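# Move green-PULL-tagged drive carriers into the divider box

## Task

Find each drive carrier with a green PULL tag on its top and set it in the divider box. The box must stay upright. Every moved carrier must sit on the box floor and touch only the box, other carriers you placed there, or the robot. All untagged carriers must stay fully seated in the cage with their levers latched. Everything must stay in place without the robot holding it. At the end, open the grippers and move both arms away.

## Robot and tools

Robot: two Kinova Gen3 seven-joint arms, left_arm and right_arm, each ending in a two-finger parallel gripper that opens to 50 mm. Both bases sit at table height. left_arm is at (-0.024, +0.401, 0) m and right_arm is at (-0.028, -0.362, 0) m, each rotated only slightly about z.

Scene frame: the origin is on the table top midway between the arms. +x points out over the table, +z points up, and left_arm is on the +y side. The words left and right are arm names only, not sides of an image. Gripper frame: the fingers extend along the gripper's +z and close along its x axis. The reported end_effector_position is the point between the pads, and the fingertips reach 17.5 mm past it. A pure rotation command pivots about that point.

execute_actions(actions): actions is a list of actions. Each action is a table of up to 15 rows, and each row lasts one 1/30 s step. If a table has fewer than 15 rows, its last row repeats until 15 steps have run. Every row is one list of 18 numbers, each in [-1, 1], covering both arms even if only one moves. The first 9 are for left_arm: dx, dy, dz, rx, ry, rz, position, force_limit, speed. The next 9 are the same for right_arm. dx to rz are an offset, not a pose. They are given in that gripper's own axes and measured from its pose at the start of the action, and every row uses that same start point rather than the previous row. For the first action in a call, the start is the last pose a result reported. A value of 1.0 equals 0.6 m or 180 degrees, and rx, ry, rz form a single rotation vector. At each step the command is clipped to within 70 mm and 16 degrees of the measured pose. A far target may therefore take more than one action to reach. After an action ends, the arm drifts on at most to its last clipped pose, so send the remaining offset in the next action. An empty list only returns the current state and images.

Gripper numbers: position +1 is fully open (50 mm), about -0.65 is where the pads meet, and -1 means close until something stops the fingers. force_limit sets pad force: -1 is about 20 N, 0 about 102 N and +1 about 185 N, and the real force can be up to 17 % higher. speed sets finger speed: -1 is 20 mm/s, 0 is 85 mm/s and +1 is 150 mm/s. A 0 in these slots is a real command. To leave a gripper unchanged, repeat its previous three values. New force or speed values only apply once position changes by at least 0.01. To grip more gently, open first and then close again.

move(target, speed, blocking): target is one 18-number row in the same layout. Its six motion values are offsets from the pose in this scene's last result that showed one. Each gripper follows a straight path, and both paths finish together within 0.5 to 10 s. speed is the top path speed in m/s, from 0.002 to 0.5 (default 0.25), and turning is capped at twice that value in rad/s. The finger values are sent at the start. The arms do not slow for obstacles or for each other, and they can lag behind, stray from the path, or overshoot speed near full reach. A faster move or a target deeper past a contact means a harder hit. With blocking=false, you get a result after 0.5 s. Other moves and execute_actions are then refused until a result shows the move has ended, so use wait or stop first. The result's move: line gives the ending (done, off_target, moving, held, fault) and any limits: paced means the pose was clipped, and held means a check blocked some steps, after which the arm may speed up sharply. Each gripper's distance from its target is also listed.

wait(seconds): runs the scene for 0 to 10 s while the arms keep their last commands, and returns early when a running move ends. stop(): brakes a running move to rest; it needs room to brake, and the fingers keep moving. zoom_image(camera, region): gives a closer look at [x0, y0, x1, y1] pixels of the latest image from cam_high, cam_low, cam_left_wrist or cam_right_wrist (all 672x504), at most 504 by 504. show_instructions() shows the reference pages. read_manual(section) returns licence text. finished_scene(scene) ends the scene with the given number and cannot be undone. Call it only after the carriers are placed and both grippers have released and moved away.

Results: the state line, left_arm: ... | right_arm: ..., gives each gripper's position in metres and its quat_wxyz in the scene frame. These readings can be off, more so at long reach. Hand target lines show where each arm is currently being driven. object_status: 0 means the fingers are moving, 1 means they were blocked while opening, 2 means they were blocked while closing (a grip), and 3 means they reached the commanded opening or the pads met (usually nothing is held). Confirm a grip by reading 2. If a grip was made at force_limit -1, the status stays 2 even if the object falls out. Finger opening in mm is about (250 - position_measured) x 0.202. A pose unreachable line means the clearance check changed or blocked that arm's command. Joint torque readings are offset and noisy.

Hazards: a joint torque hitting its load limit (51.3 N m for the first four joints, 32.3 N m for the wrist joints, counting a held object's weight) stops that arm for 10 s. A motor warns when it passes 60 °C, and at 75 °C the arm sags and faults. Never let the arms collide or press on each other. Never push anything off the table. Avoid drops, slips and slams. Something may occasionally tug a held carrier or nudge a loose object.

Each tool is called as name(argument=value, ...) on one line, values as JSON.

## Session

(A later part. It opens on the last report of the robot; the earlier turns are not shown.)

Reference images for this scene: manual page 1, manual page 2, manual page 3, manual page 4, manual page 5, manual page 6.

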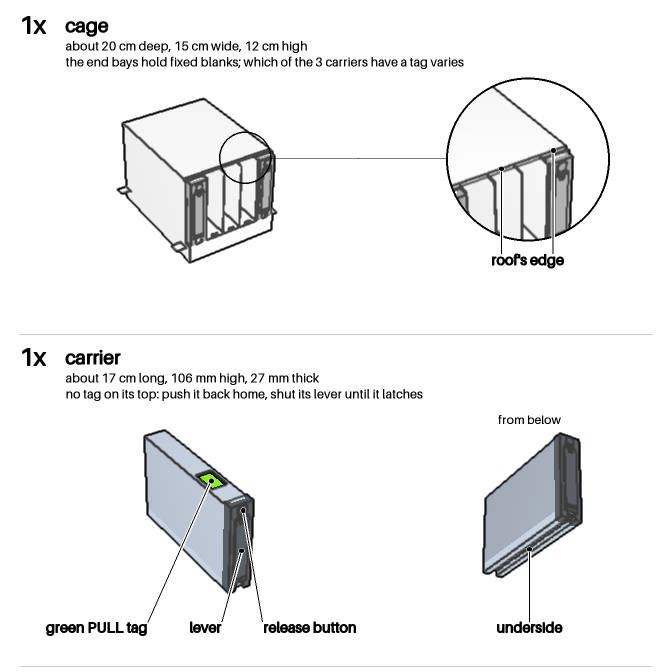

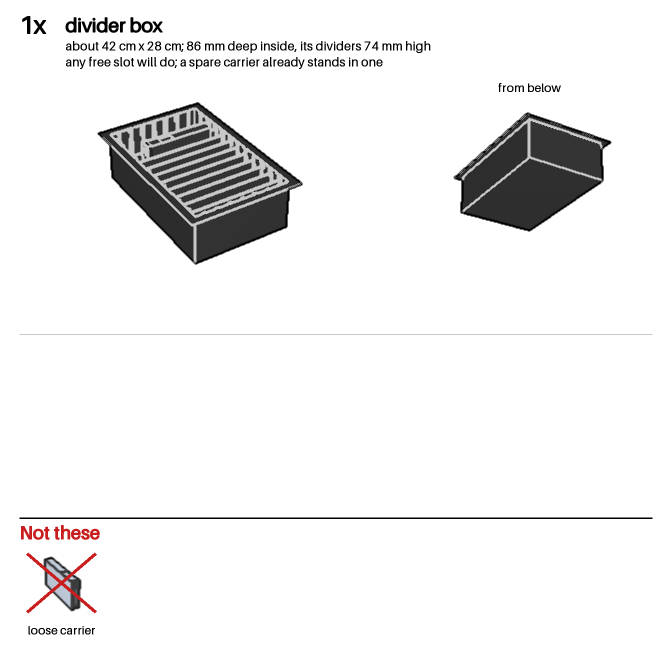

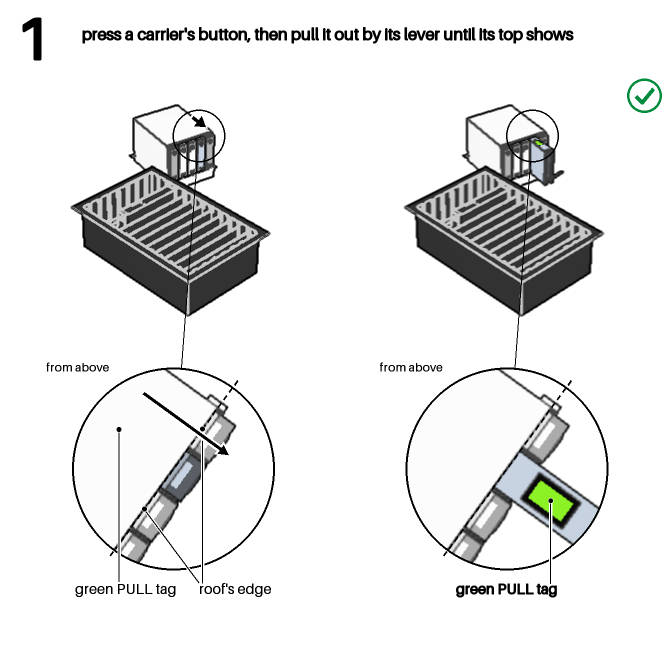

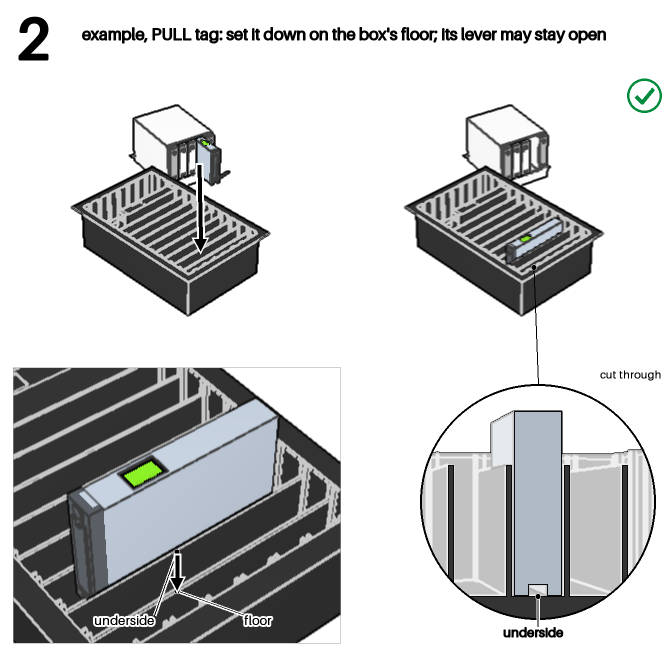

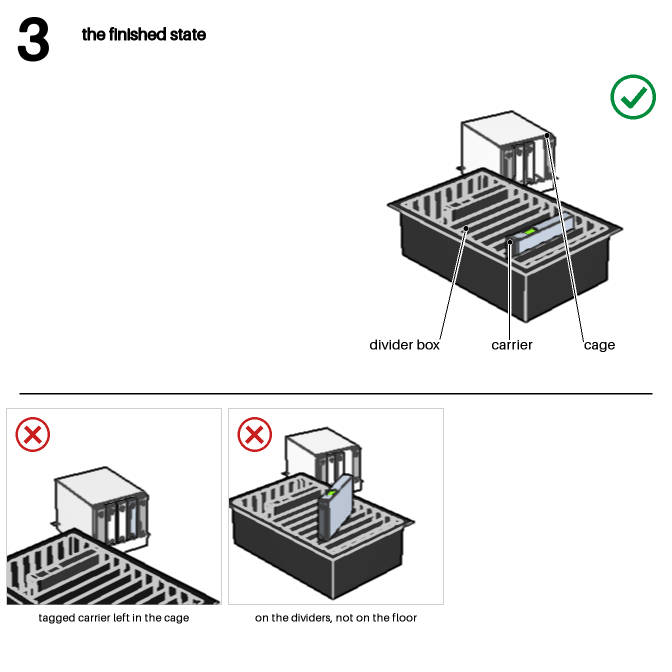

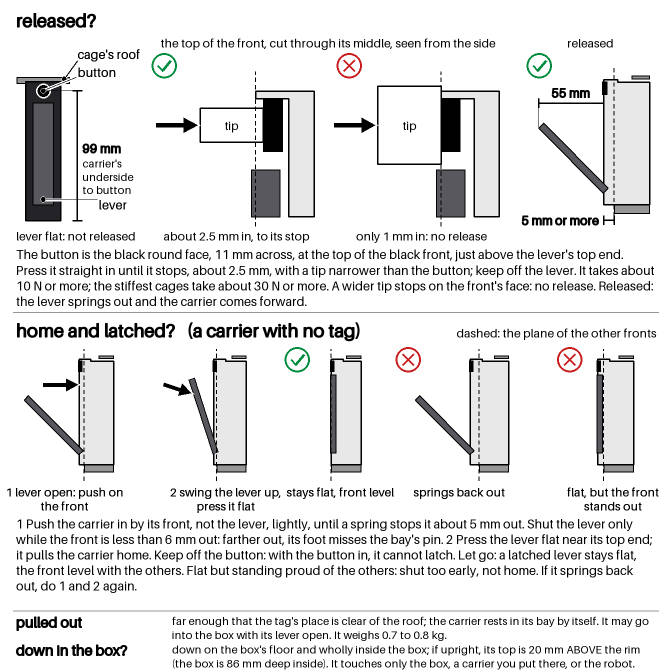

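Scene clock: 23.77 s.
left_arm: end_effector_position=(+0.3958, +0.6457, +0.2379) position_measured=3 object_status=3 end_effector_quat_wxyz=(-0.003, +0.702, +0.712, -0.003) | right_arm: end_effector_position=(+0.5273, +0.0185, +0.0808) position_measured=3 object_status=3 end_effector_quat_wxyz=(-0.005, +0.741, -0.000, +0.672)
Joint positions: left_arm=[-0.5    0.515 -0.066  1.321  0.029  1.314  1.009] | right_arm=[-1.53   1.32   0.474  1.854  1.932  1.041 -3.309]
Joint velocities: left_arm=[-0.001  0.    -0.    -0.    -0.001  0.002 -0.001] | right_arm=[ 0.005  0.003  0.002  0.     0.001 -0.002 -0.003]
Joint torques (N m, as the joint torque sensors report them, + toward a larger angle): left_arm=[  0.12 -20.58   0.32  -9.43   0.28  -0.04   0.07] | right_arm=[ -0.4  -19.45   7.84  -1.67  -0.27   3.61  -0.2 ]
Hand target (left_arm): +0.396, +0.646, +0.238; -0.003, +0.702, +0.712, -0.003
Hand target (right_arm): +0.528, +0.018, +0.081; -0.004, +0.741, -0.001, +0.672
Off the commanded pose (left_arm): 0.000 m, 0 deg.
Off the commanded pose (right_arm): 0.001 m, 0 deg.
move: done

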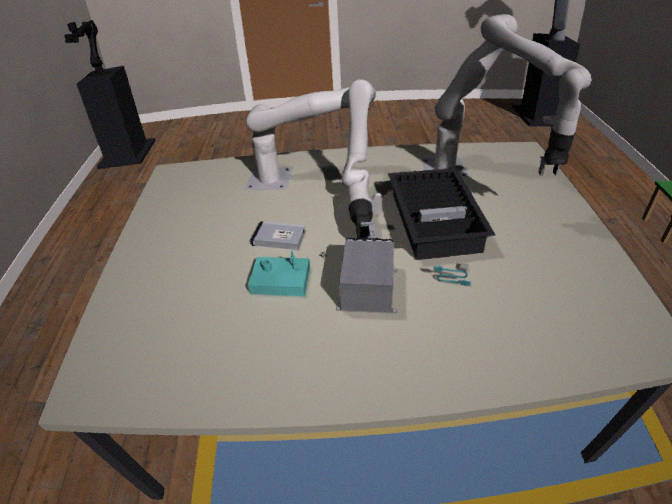

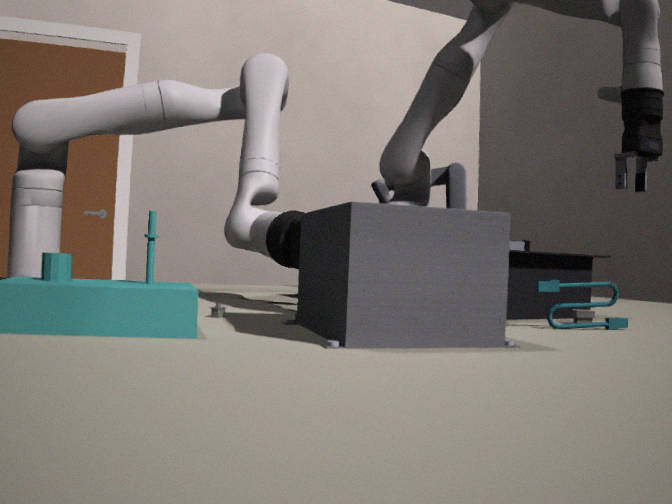

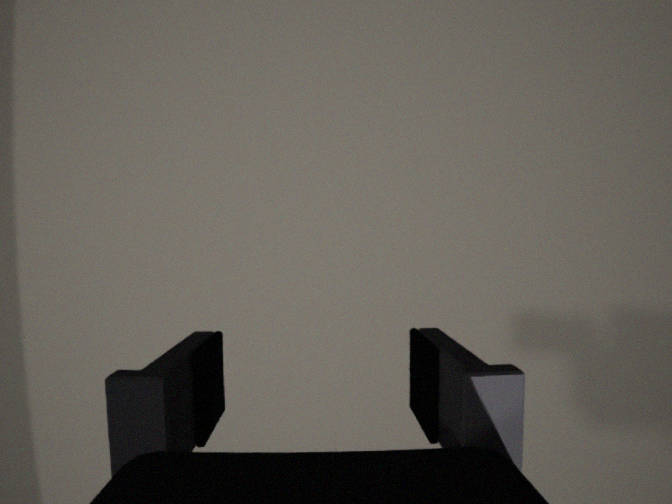

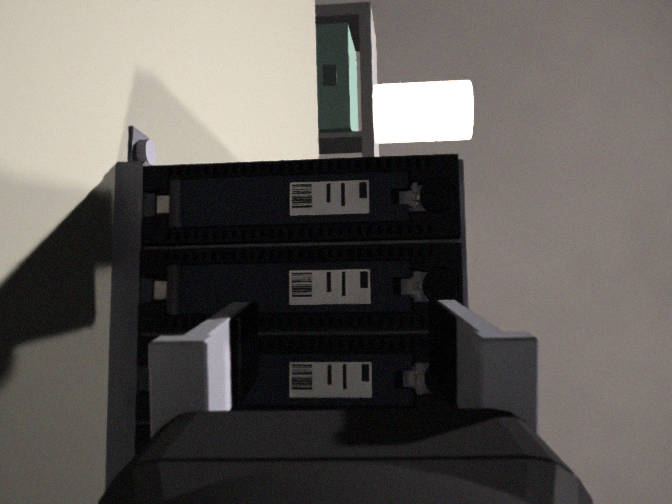

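move(target=[0,0,0,0,0,0,1,0,0, 0,0.012,0.02,0,0,0,1,0.5,0], speed=0.04)

move(target=[0,0,0,0,0,0,1,0,0, 0,0,0.03,0,0,0,1,0.5,0], speed=0.02)

move(target=[0,0,0,0,0,0,1,0,0, 0,0,-0.12,0,0,0,1,0.5,0], speed=0.08)

Scene clock: 28.27 s.
left_arm: end_effector_position=(+0.3958, +0.6457, +0.2379) position_measured=3 object_status=3 end_effector_quat_wxyz=(-0.003, +0.702, +0.712, -0.003) | right_arm: end_effector_position=(+0.5369, +0.0139, +0.0795) position_measured=3 object_status=3 end_effector_quat_wxyz=(-0.006, +0.741, +0.001, +0.672)
Joint positions: left_arm=[-0.5    0.515 -0.066  1.321  0.029  1.314  1.009] | right_arm=[-1.508  1.325  0.481  1.852  1.965  1.039 -3.329]
Joint velocities: left_arm=[-0.001 -0.001 -0.     0.     0.001 -0.    -0.   ] | right_arm=[ 0.004 -0.001 -0.002 -0.002  0.001  0.001  0.   ]
Joint torques (N m, as the joint torque sensors report them, + toward a larger angle): left_arm=[  0.25 -20.62   0.37  -9.38   0.17  -0.03   0.06] | right_arm=[  4.09 -19.02   9.67  -2.2   -0.14   2.82  -0.17]
Hand target (left_arm): +0.396, +0.646, +0.238; -0.003, +0.702, +0.712, -0.003
Hand target (right_arm): +0.539, +0.011, +0.080; -0.005, +0.741, -0.001, +0.672
Off the commanded pose (left_arm): 0.000 m, 0 deg.
Off the commanded pose (right_arm): 0.004 m, 0 deg.
move: off_target (right_arm)

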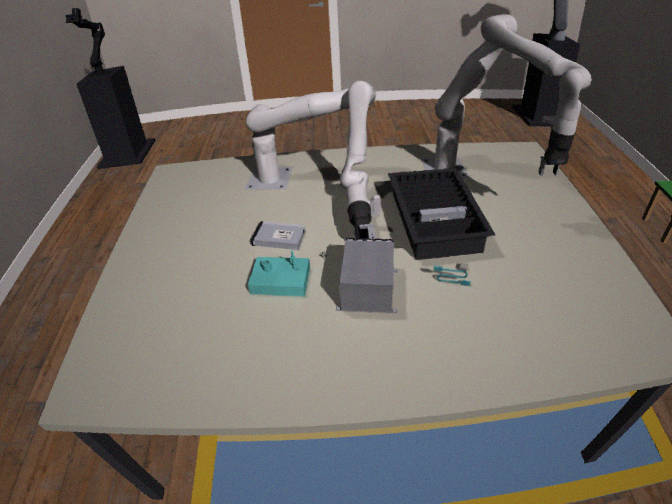

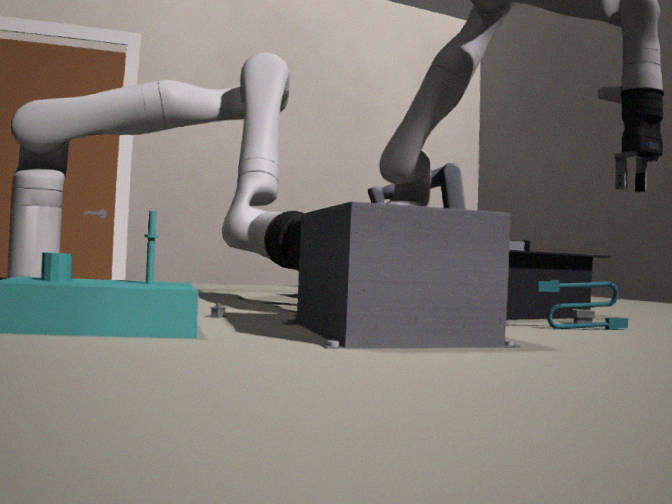

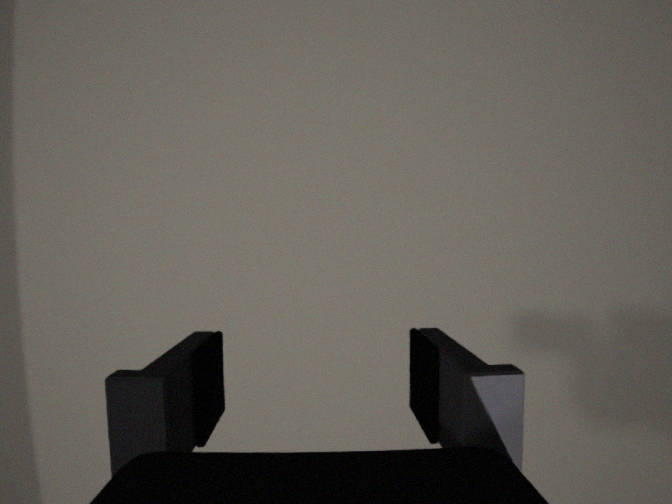

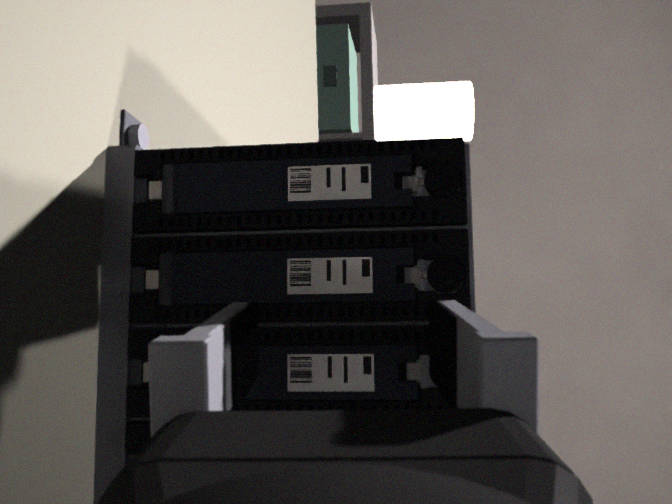

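Scene clock: 29.40 s.
left_arm: end_effector_position=(+0.3958, +0.6457, +0.2379) position_measured=3 object_status=3 end_effector_quat_wxyz=(-0.003, +0.702, +0.712, -0.003) | right_arm: end_effector_position=(+0.5389, +0.0191, +0.0756) position_measured=3 object_status=3 end_effector_quat_wxyz=(-0.008, +0.743, +0.007, +0.670)
Joint positions: left_arm=[-0.5    0.515 -0.066  1.321  0.029  1.314  1.009] | right_arm=[-1.497  1.327  0.471  1.84   1.98   1.042 -3.318]
Joint velocities: left_arm=[ 0.    -0.002 -0.    -0.     0.001 -0.    -0.001] | right_arm=[ 0.006 -0.003 -0.009  0.     0.003  0.009  0.005]
Joint torques (N m, as the joint torque sensors report them, + toward a larger angle): left_arm=[  0.29 -20.65   0.3   -9.27   0.23   0.01   0.04] | right_arm=[ 21.37 -17.14  17.99 -17.29   5.72  -1.98   0.58]
Hand target (left_arm): +0.396, +0.646, +0.238; -0.003, +0.702, +0.712, -0.003
Hand target (right_arm): +0.554, +0.014, +0.078; -0.006, +0.741, +0.001, +0.672
Off the commanded pose (left_arm): 0.000 m, 0 deg.
Off the commanded pose (right_arm): 0.017 m, 1 deg.
move: off_target (right_arm)

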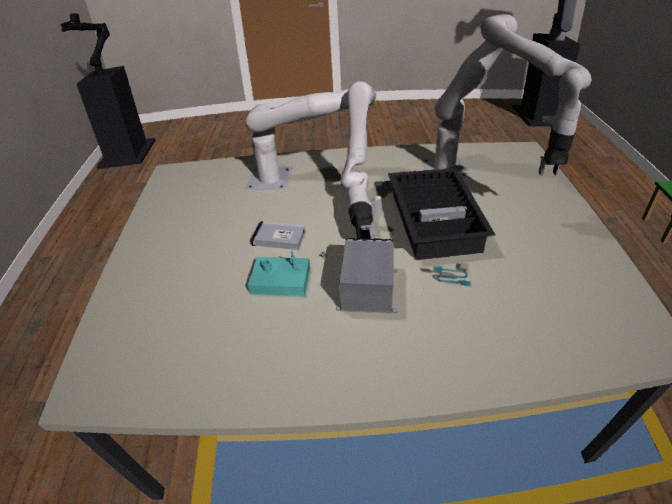

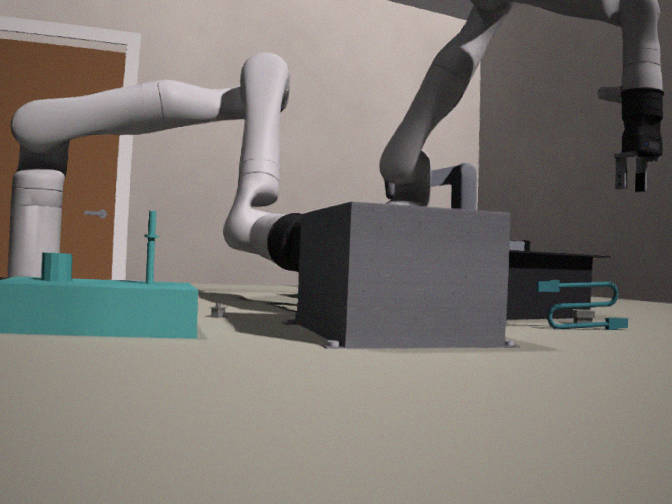

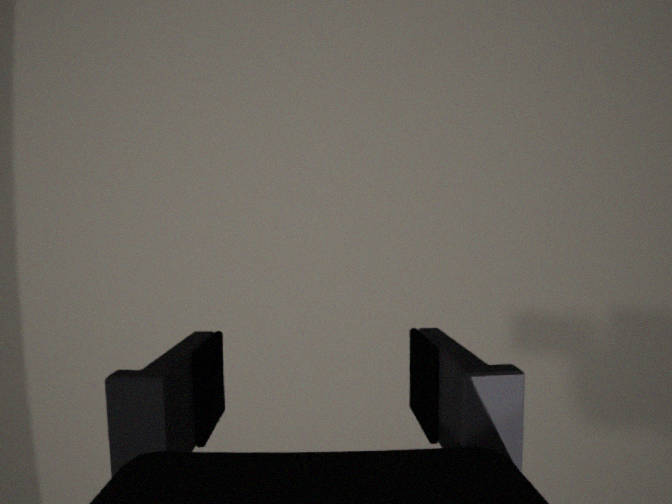

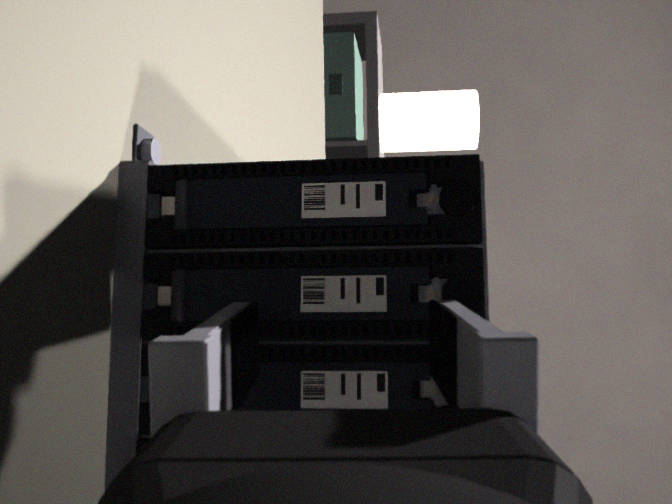

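Scene clock: 30.60 s.
left_arm: end_effector_position=(+0.3958, +0.6457, +0.2379) position_measured=3 object_status=3 end_effector_quat_wxyz=(-0.003, +0.702, +0.712, -0.003) | right_arm: end_effector_position=(+0.4675, +0.0173, +0.0828) position_measured=3 object_status=3 end_effector_quat_wxyz=(-0.008, +0.743, +0.007, +0.670)
Joint positions: left_arm=[-0.5    0.515 -0.066  1.321  0.029  1.314  1.009] | right_arm=[-1.632  1.293  0.417  1.968  1.865  1.104 -3.343]
Joint velocities: left_arm=[ 0.    -0.001  0.     0.    -0.001 -0.     0.   ] | right_arm=[-0.005 -0.002 -0.002  0.    -0.     0.002  0.001]
Joint torques (N m, as the joint torque sensors report them, + toward a larger angle): left_arm=[  0.25 -20.49   0.49  -9.24   0.24  -0.13   0.08] | right_arm=[  0.38 -18.31   7.61  -0.34  -0.46   3.91  -0.23]
Hand target (left_arm): +0.396, +0.646, +0.238; -0.003, +0.702, +0.712, -0.003
Hand target (right_arm): +0.467, +0.018, +0.083; -0.008, +0.743, +0.007, +0.670
Off the commanded pose (left_arm): 0.000 m, 0 deg.
Off the commanded pose (right_arm): 0.000 m, 0 deg.
move: done

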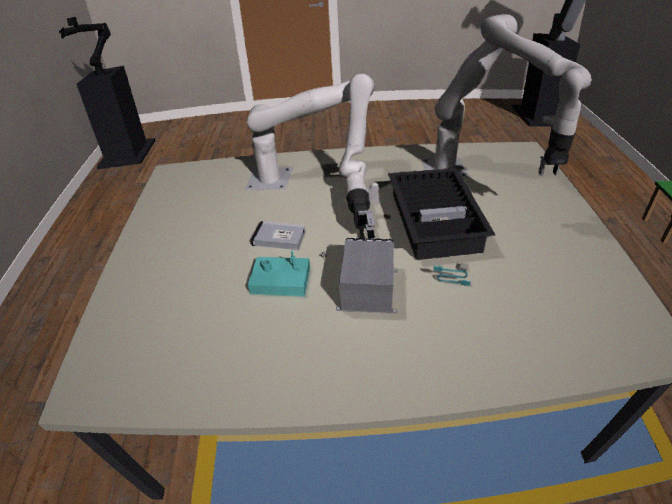

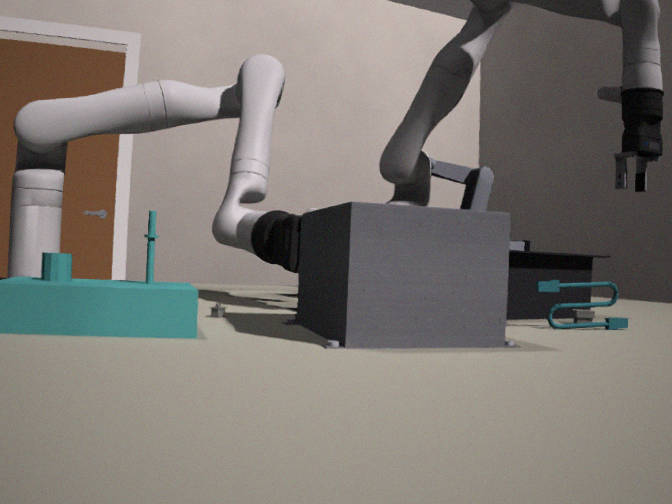

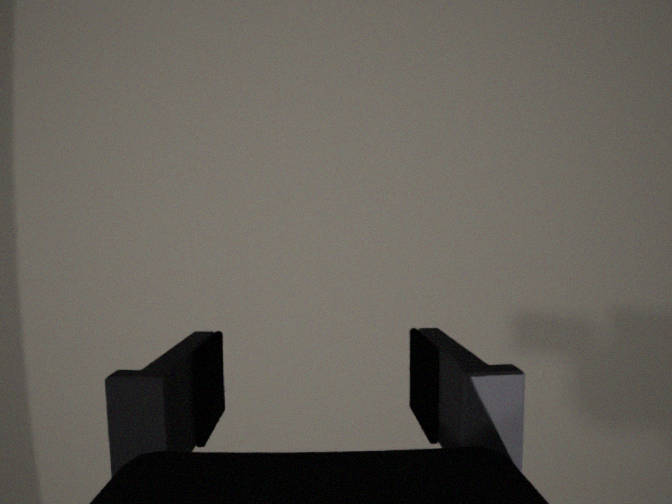

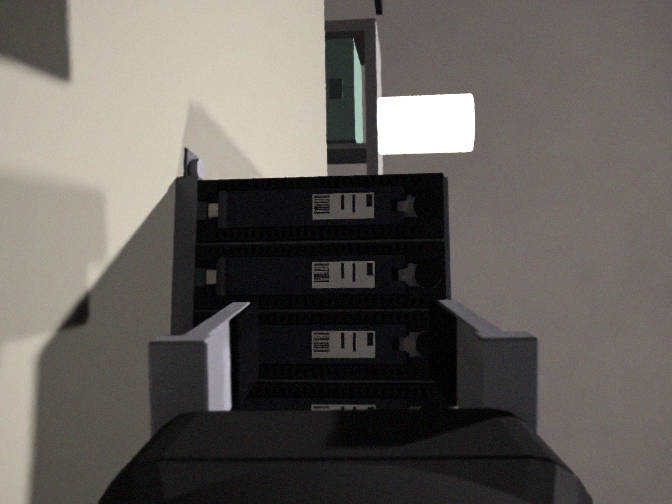

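move(target=[0,0,0,0,0,0,1,0,0, 0.0075,0.015,0.0975,0.08,0,0,1,0.5,0], speed=0.08)

move(target=[0,0,0,0,0,0,1,0,0, 0.0025,0.0104,0.0245,0,0,0,1,0.5,0], speed=0.02)

move(target=[0,0,0,0,0,0,1,0,0, -0.011,-0.047,-0.11,0,0,0,1,0.5,0], speed=0.08)

Scene clock: 39.07 s.
left_arm: end_effector_position=(+0.3958, +0.6457, +0.2379) position_measured=3 object_status=3 end_effector_quat_wxyz=(-0.003, +0.702, +0.712, -0.003) | right_arm: end_effector_position=(+0.5260, +0.0097, +0.0812) position_measured=3 object_status=3 end_effector_quat_wxyz=(-0.101, +0.736, +0.091, +0.664)
Joint positions: left_arm=[-0.5    0.515 -0.066  1.321  0.029  1.314  1.009] | right_arm=[-1.421  1.357  0.521  2.058  2.423  1.268 -3.701]
Joint velocities: left_arm=[ 0.    -0.001 -0.002 -0.    -0.001  0.002 -0.   ] | right_arm=[ 0.005  0.003  0.002  0.001  0.002 -0.    -0.003]
Joint torques (N m, as the joint torque sensors report them, + toward a larger angle): left_arm=[  0.13 -20.59   0.47  -9.35   0.19  -0.04   0.12] | right_arm=[ -0.25 -18.7    7.38  -0.57  -1.58   3.38  -0.05]
Hand target (left_arm): +0.396, +0.646, +0.238; -0.003, +0.702, +0.712, -0.003
Hand target (right_arm): +0.526, +0.009, +0.081; -0.100, +0.736, +0.090, +0.664
Off the commanded pose (left_arm): 0.000 m, 0 deg.
Off the commanded pose (right_arm): 0.000 m, 0 deg.
move: done

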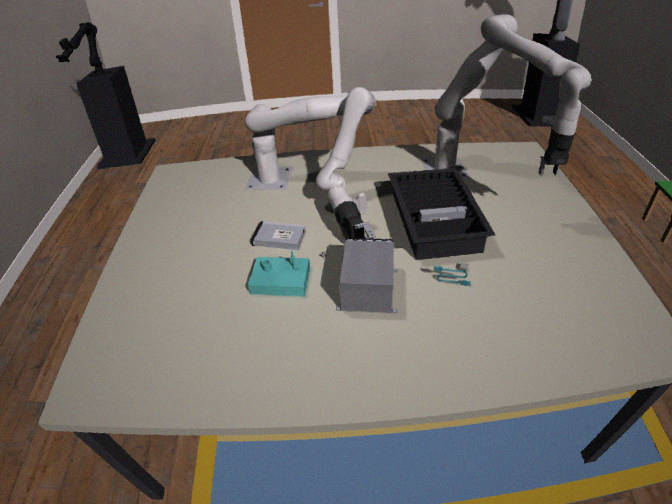

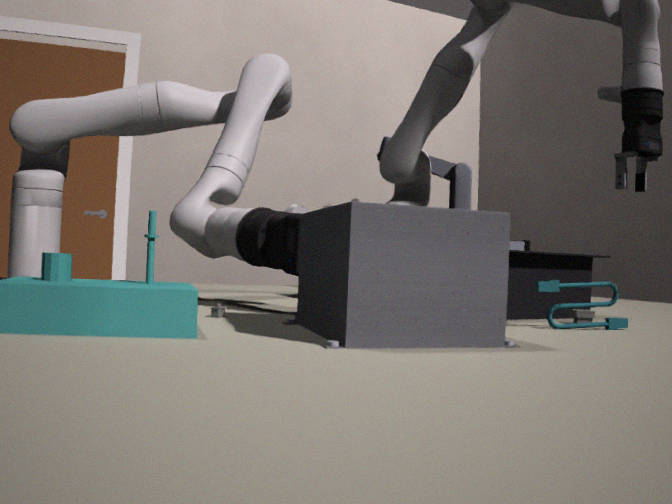

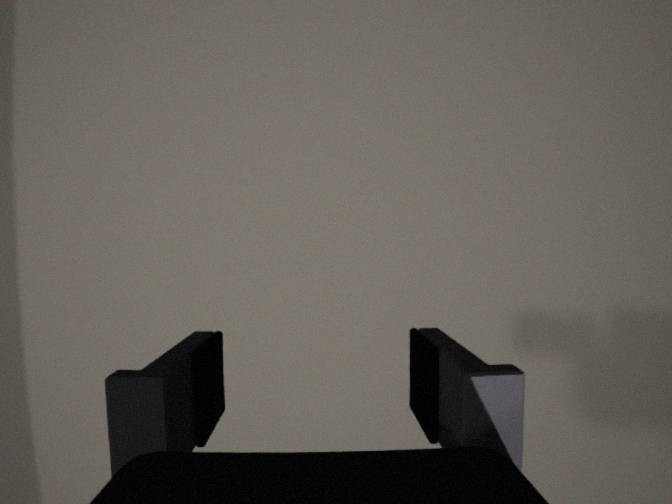

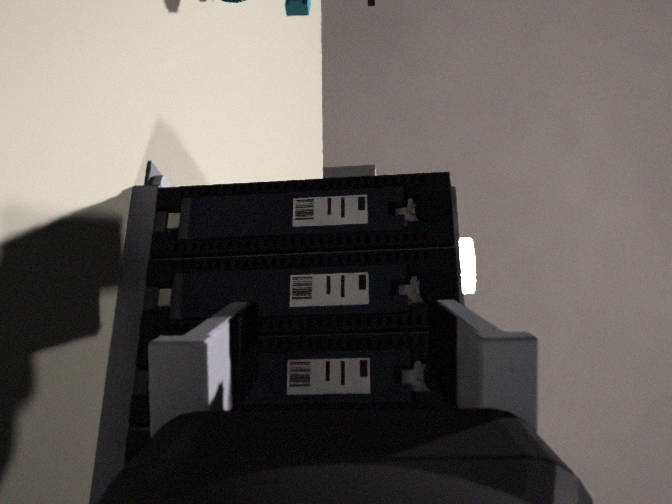

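Scene clock: 40.10 s.
left_arm: end_effector_position=(+0.3958, +0.6457, +0.2379) position_measured=3 object_status=3 end_effector_quat_wxyz=(-0.003, +0.702, +0.712, -0.003) | right_arm: end_effector_position=(+0.5369, +0.0112, +0.0796) position_measured=3 object_status=3 end_effector_quat_wxyz=(-0.103, +0.736, +0.094, +0.662)
Joint positions: left_arm=[-0.5    0.515 -0.066  1.321  0.029  1.314  1.009] | right_arm=[-1.396  1.358  0.53   2.035  2.456  1.258 -3.697]
Joint velocities: left_arm=[ 0.003  0.001  0.     0.    -0.     0.002  0.001] | right_arm=[ 0.003 -0.001 -0.003  0.001  0.001  0.001  0.002]
Joint torques (N m, as the joint torque sensors report them, + toward a larger angle): left_arm=[  0.19 -20.42   0.34  -9.47   0.17  -0.01  -0.02] | right_arm=[  6.19 -18.74  11.26  -4.54  -1.86   1.61   0.  ]
Hand target (left_arm): +0.396, +0.646, +0.238; -0.003, +0.702, +0.712, -0.003
Hand target (right_arm): +0.542, +0.008, +0.081; -0.101, +0.736, +0.091, +0.664
Off the commanded pose (left_arm): 0.000 m, 0 deg.
Off the commanded pose (right_arm): 0.006 m, 1 deg.
move: off_target (right_arm)

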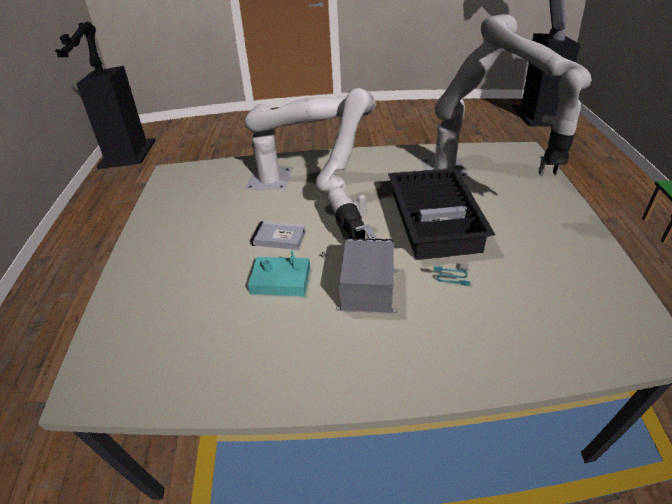

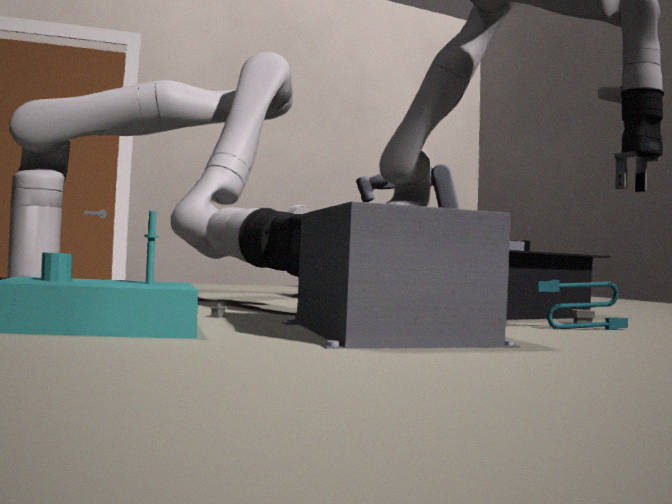

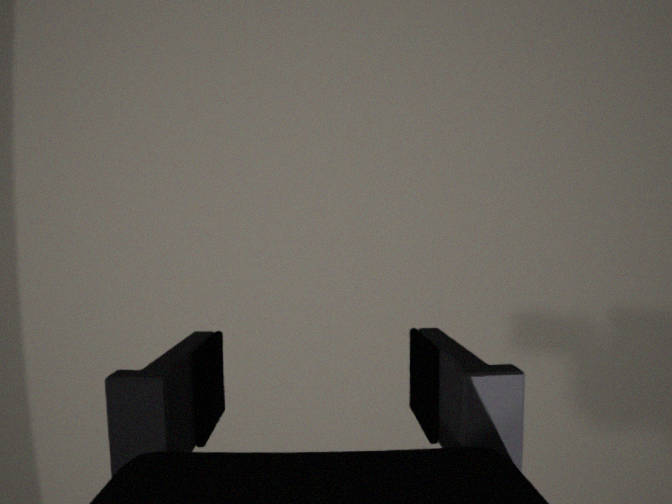

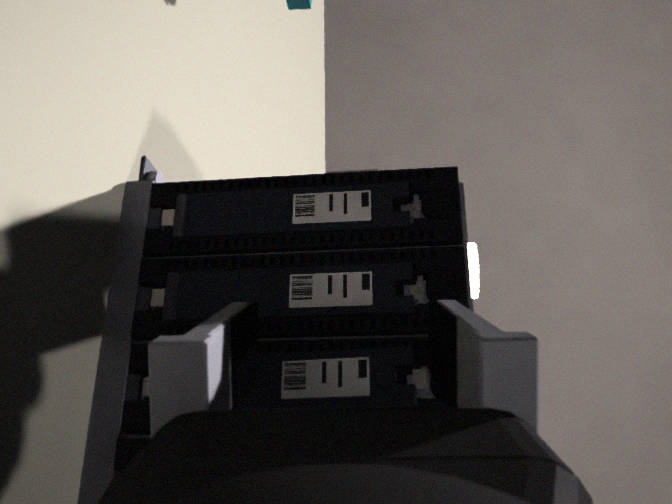

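Scene clock: 41.30 s.
left_arm: end_effector_position=(+0.3958, +0.6457, +0.2379) position_measured=3 object_status=3 end_effector_quat_wxyz=(-0.003, +0.702, +0.712, -0.003) | right_arm: end_effector_position=(+0.4657, +0.0197, +0.0806) position_measured=3 object_status=3 end_effector_quat_wxyz=(-0.103, +0.736, +0.094, +0.662)
Joint positions: left_arm=[-0.5    0.515 -0.066  1.321  0.029  1.314  1.009] | right_arm=[-1.54   1.349  0.452  2.15   2.298  1.312 -3.701]
Joint velocities: left_arm=[-0.001  0.002  0.001  0.     0.    -0.001 -0.   ] | right_arm=[-0.005 -0.002 -0.003 -0.     0.     0.001  0.002]
Joint torques (N m, as the joint torque sensors report them, + toward a larger angle): left_arm=[  0.34 -20.66   0.39  -9.42   0.2   -0.06   0.11] | right_arm=[  0.09 -17.3    7.39   0.71  -1.46   3.04  -0.34]
Hand target (left_arm): +0.396, +0.646, +0.238; -0.003, +0.702, +0.712, -0.003
Hand target (right_arm): +0.465, +0.020, +0.081; -0.103, +0.736, +0.094, +0.662
Off the commanded pose (left_arm): 0.000 m, 0 deg.
Off the commanded pose (right_arm): 0.000 m, 0 deg.
move: done

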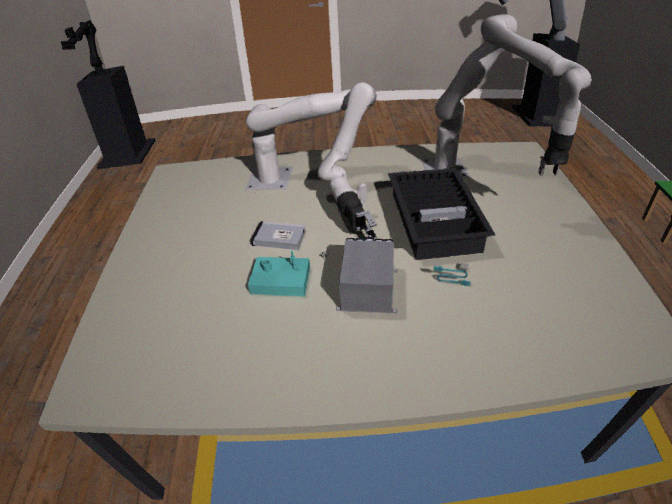

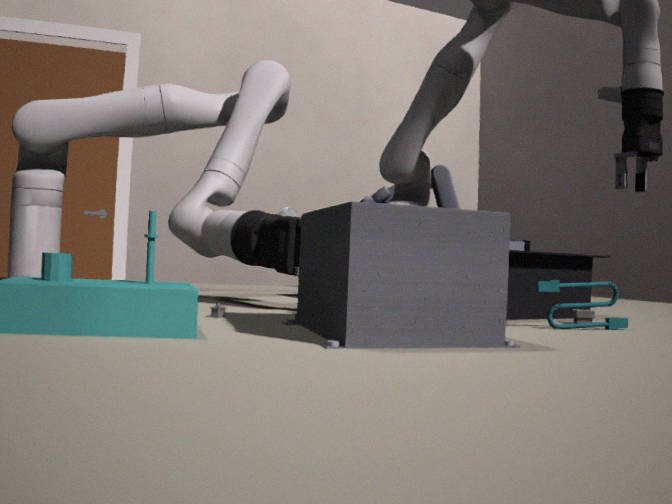

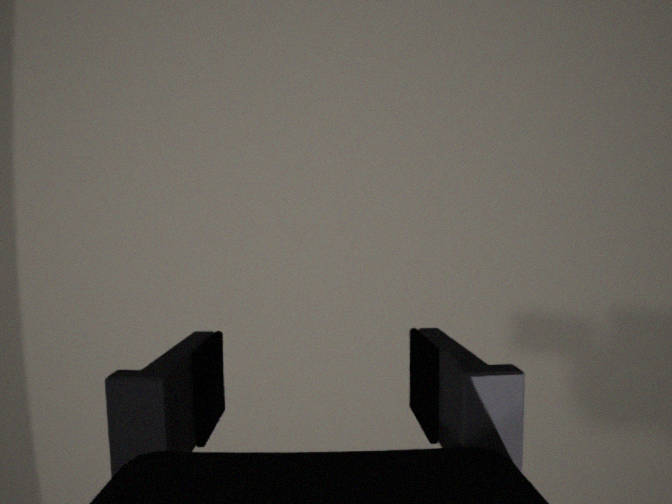

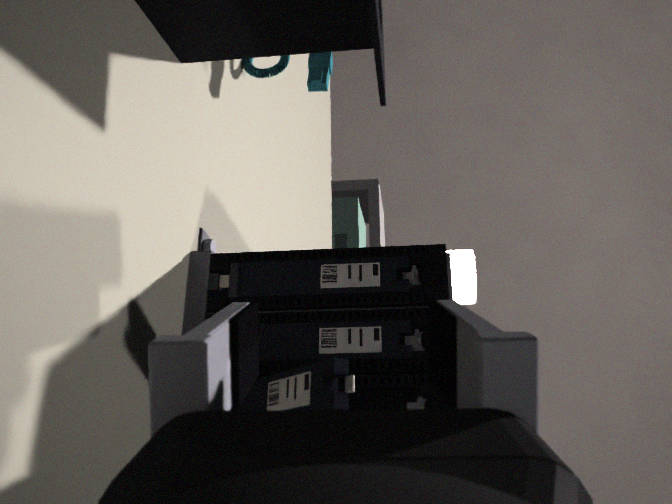

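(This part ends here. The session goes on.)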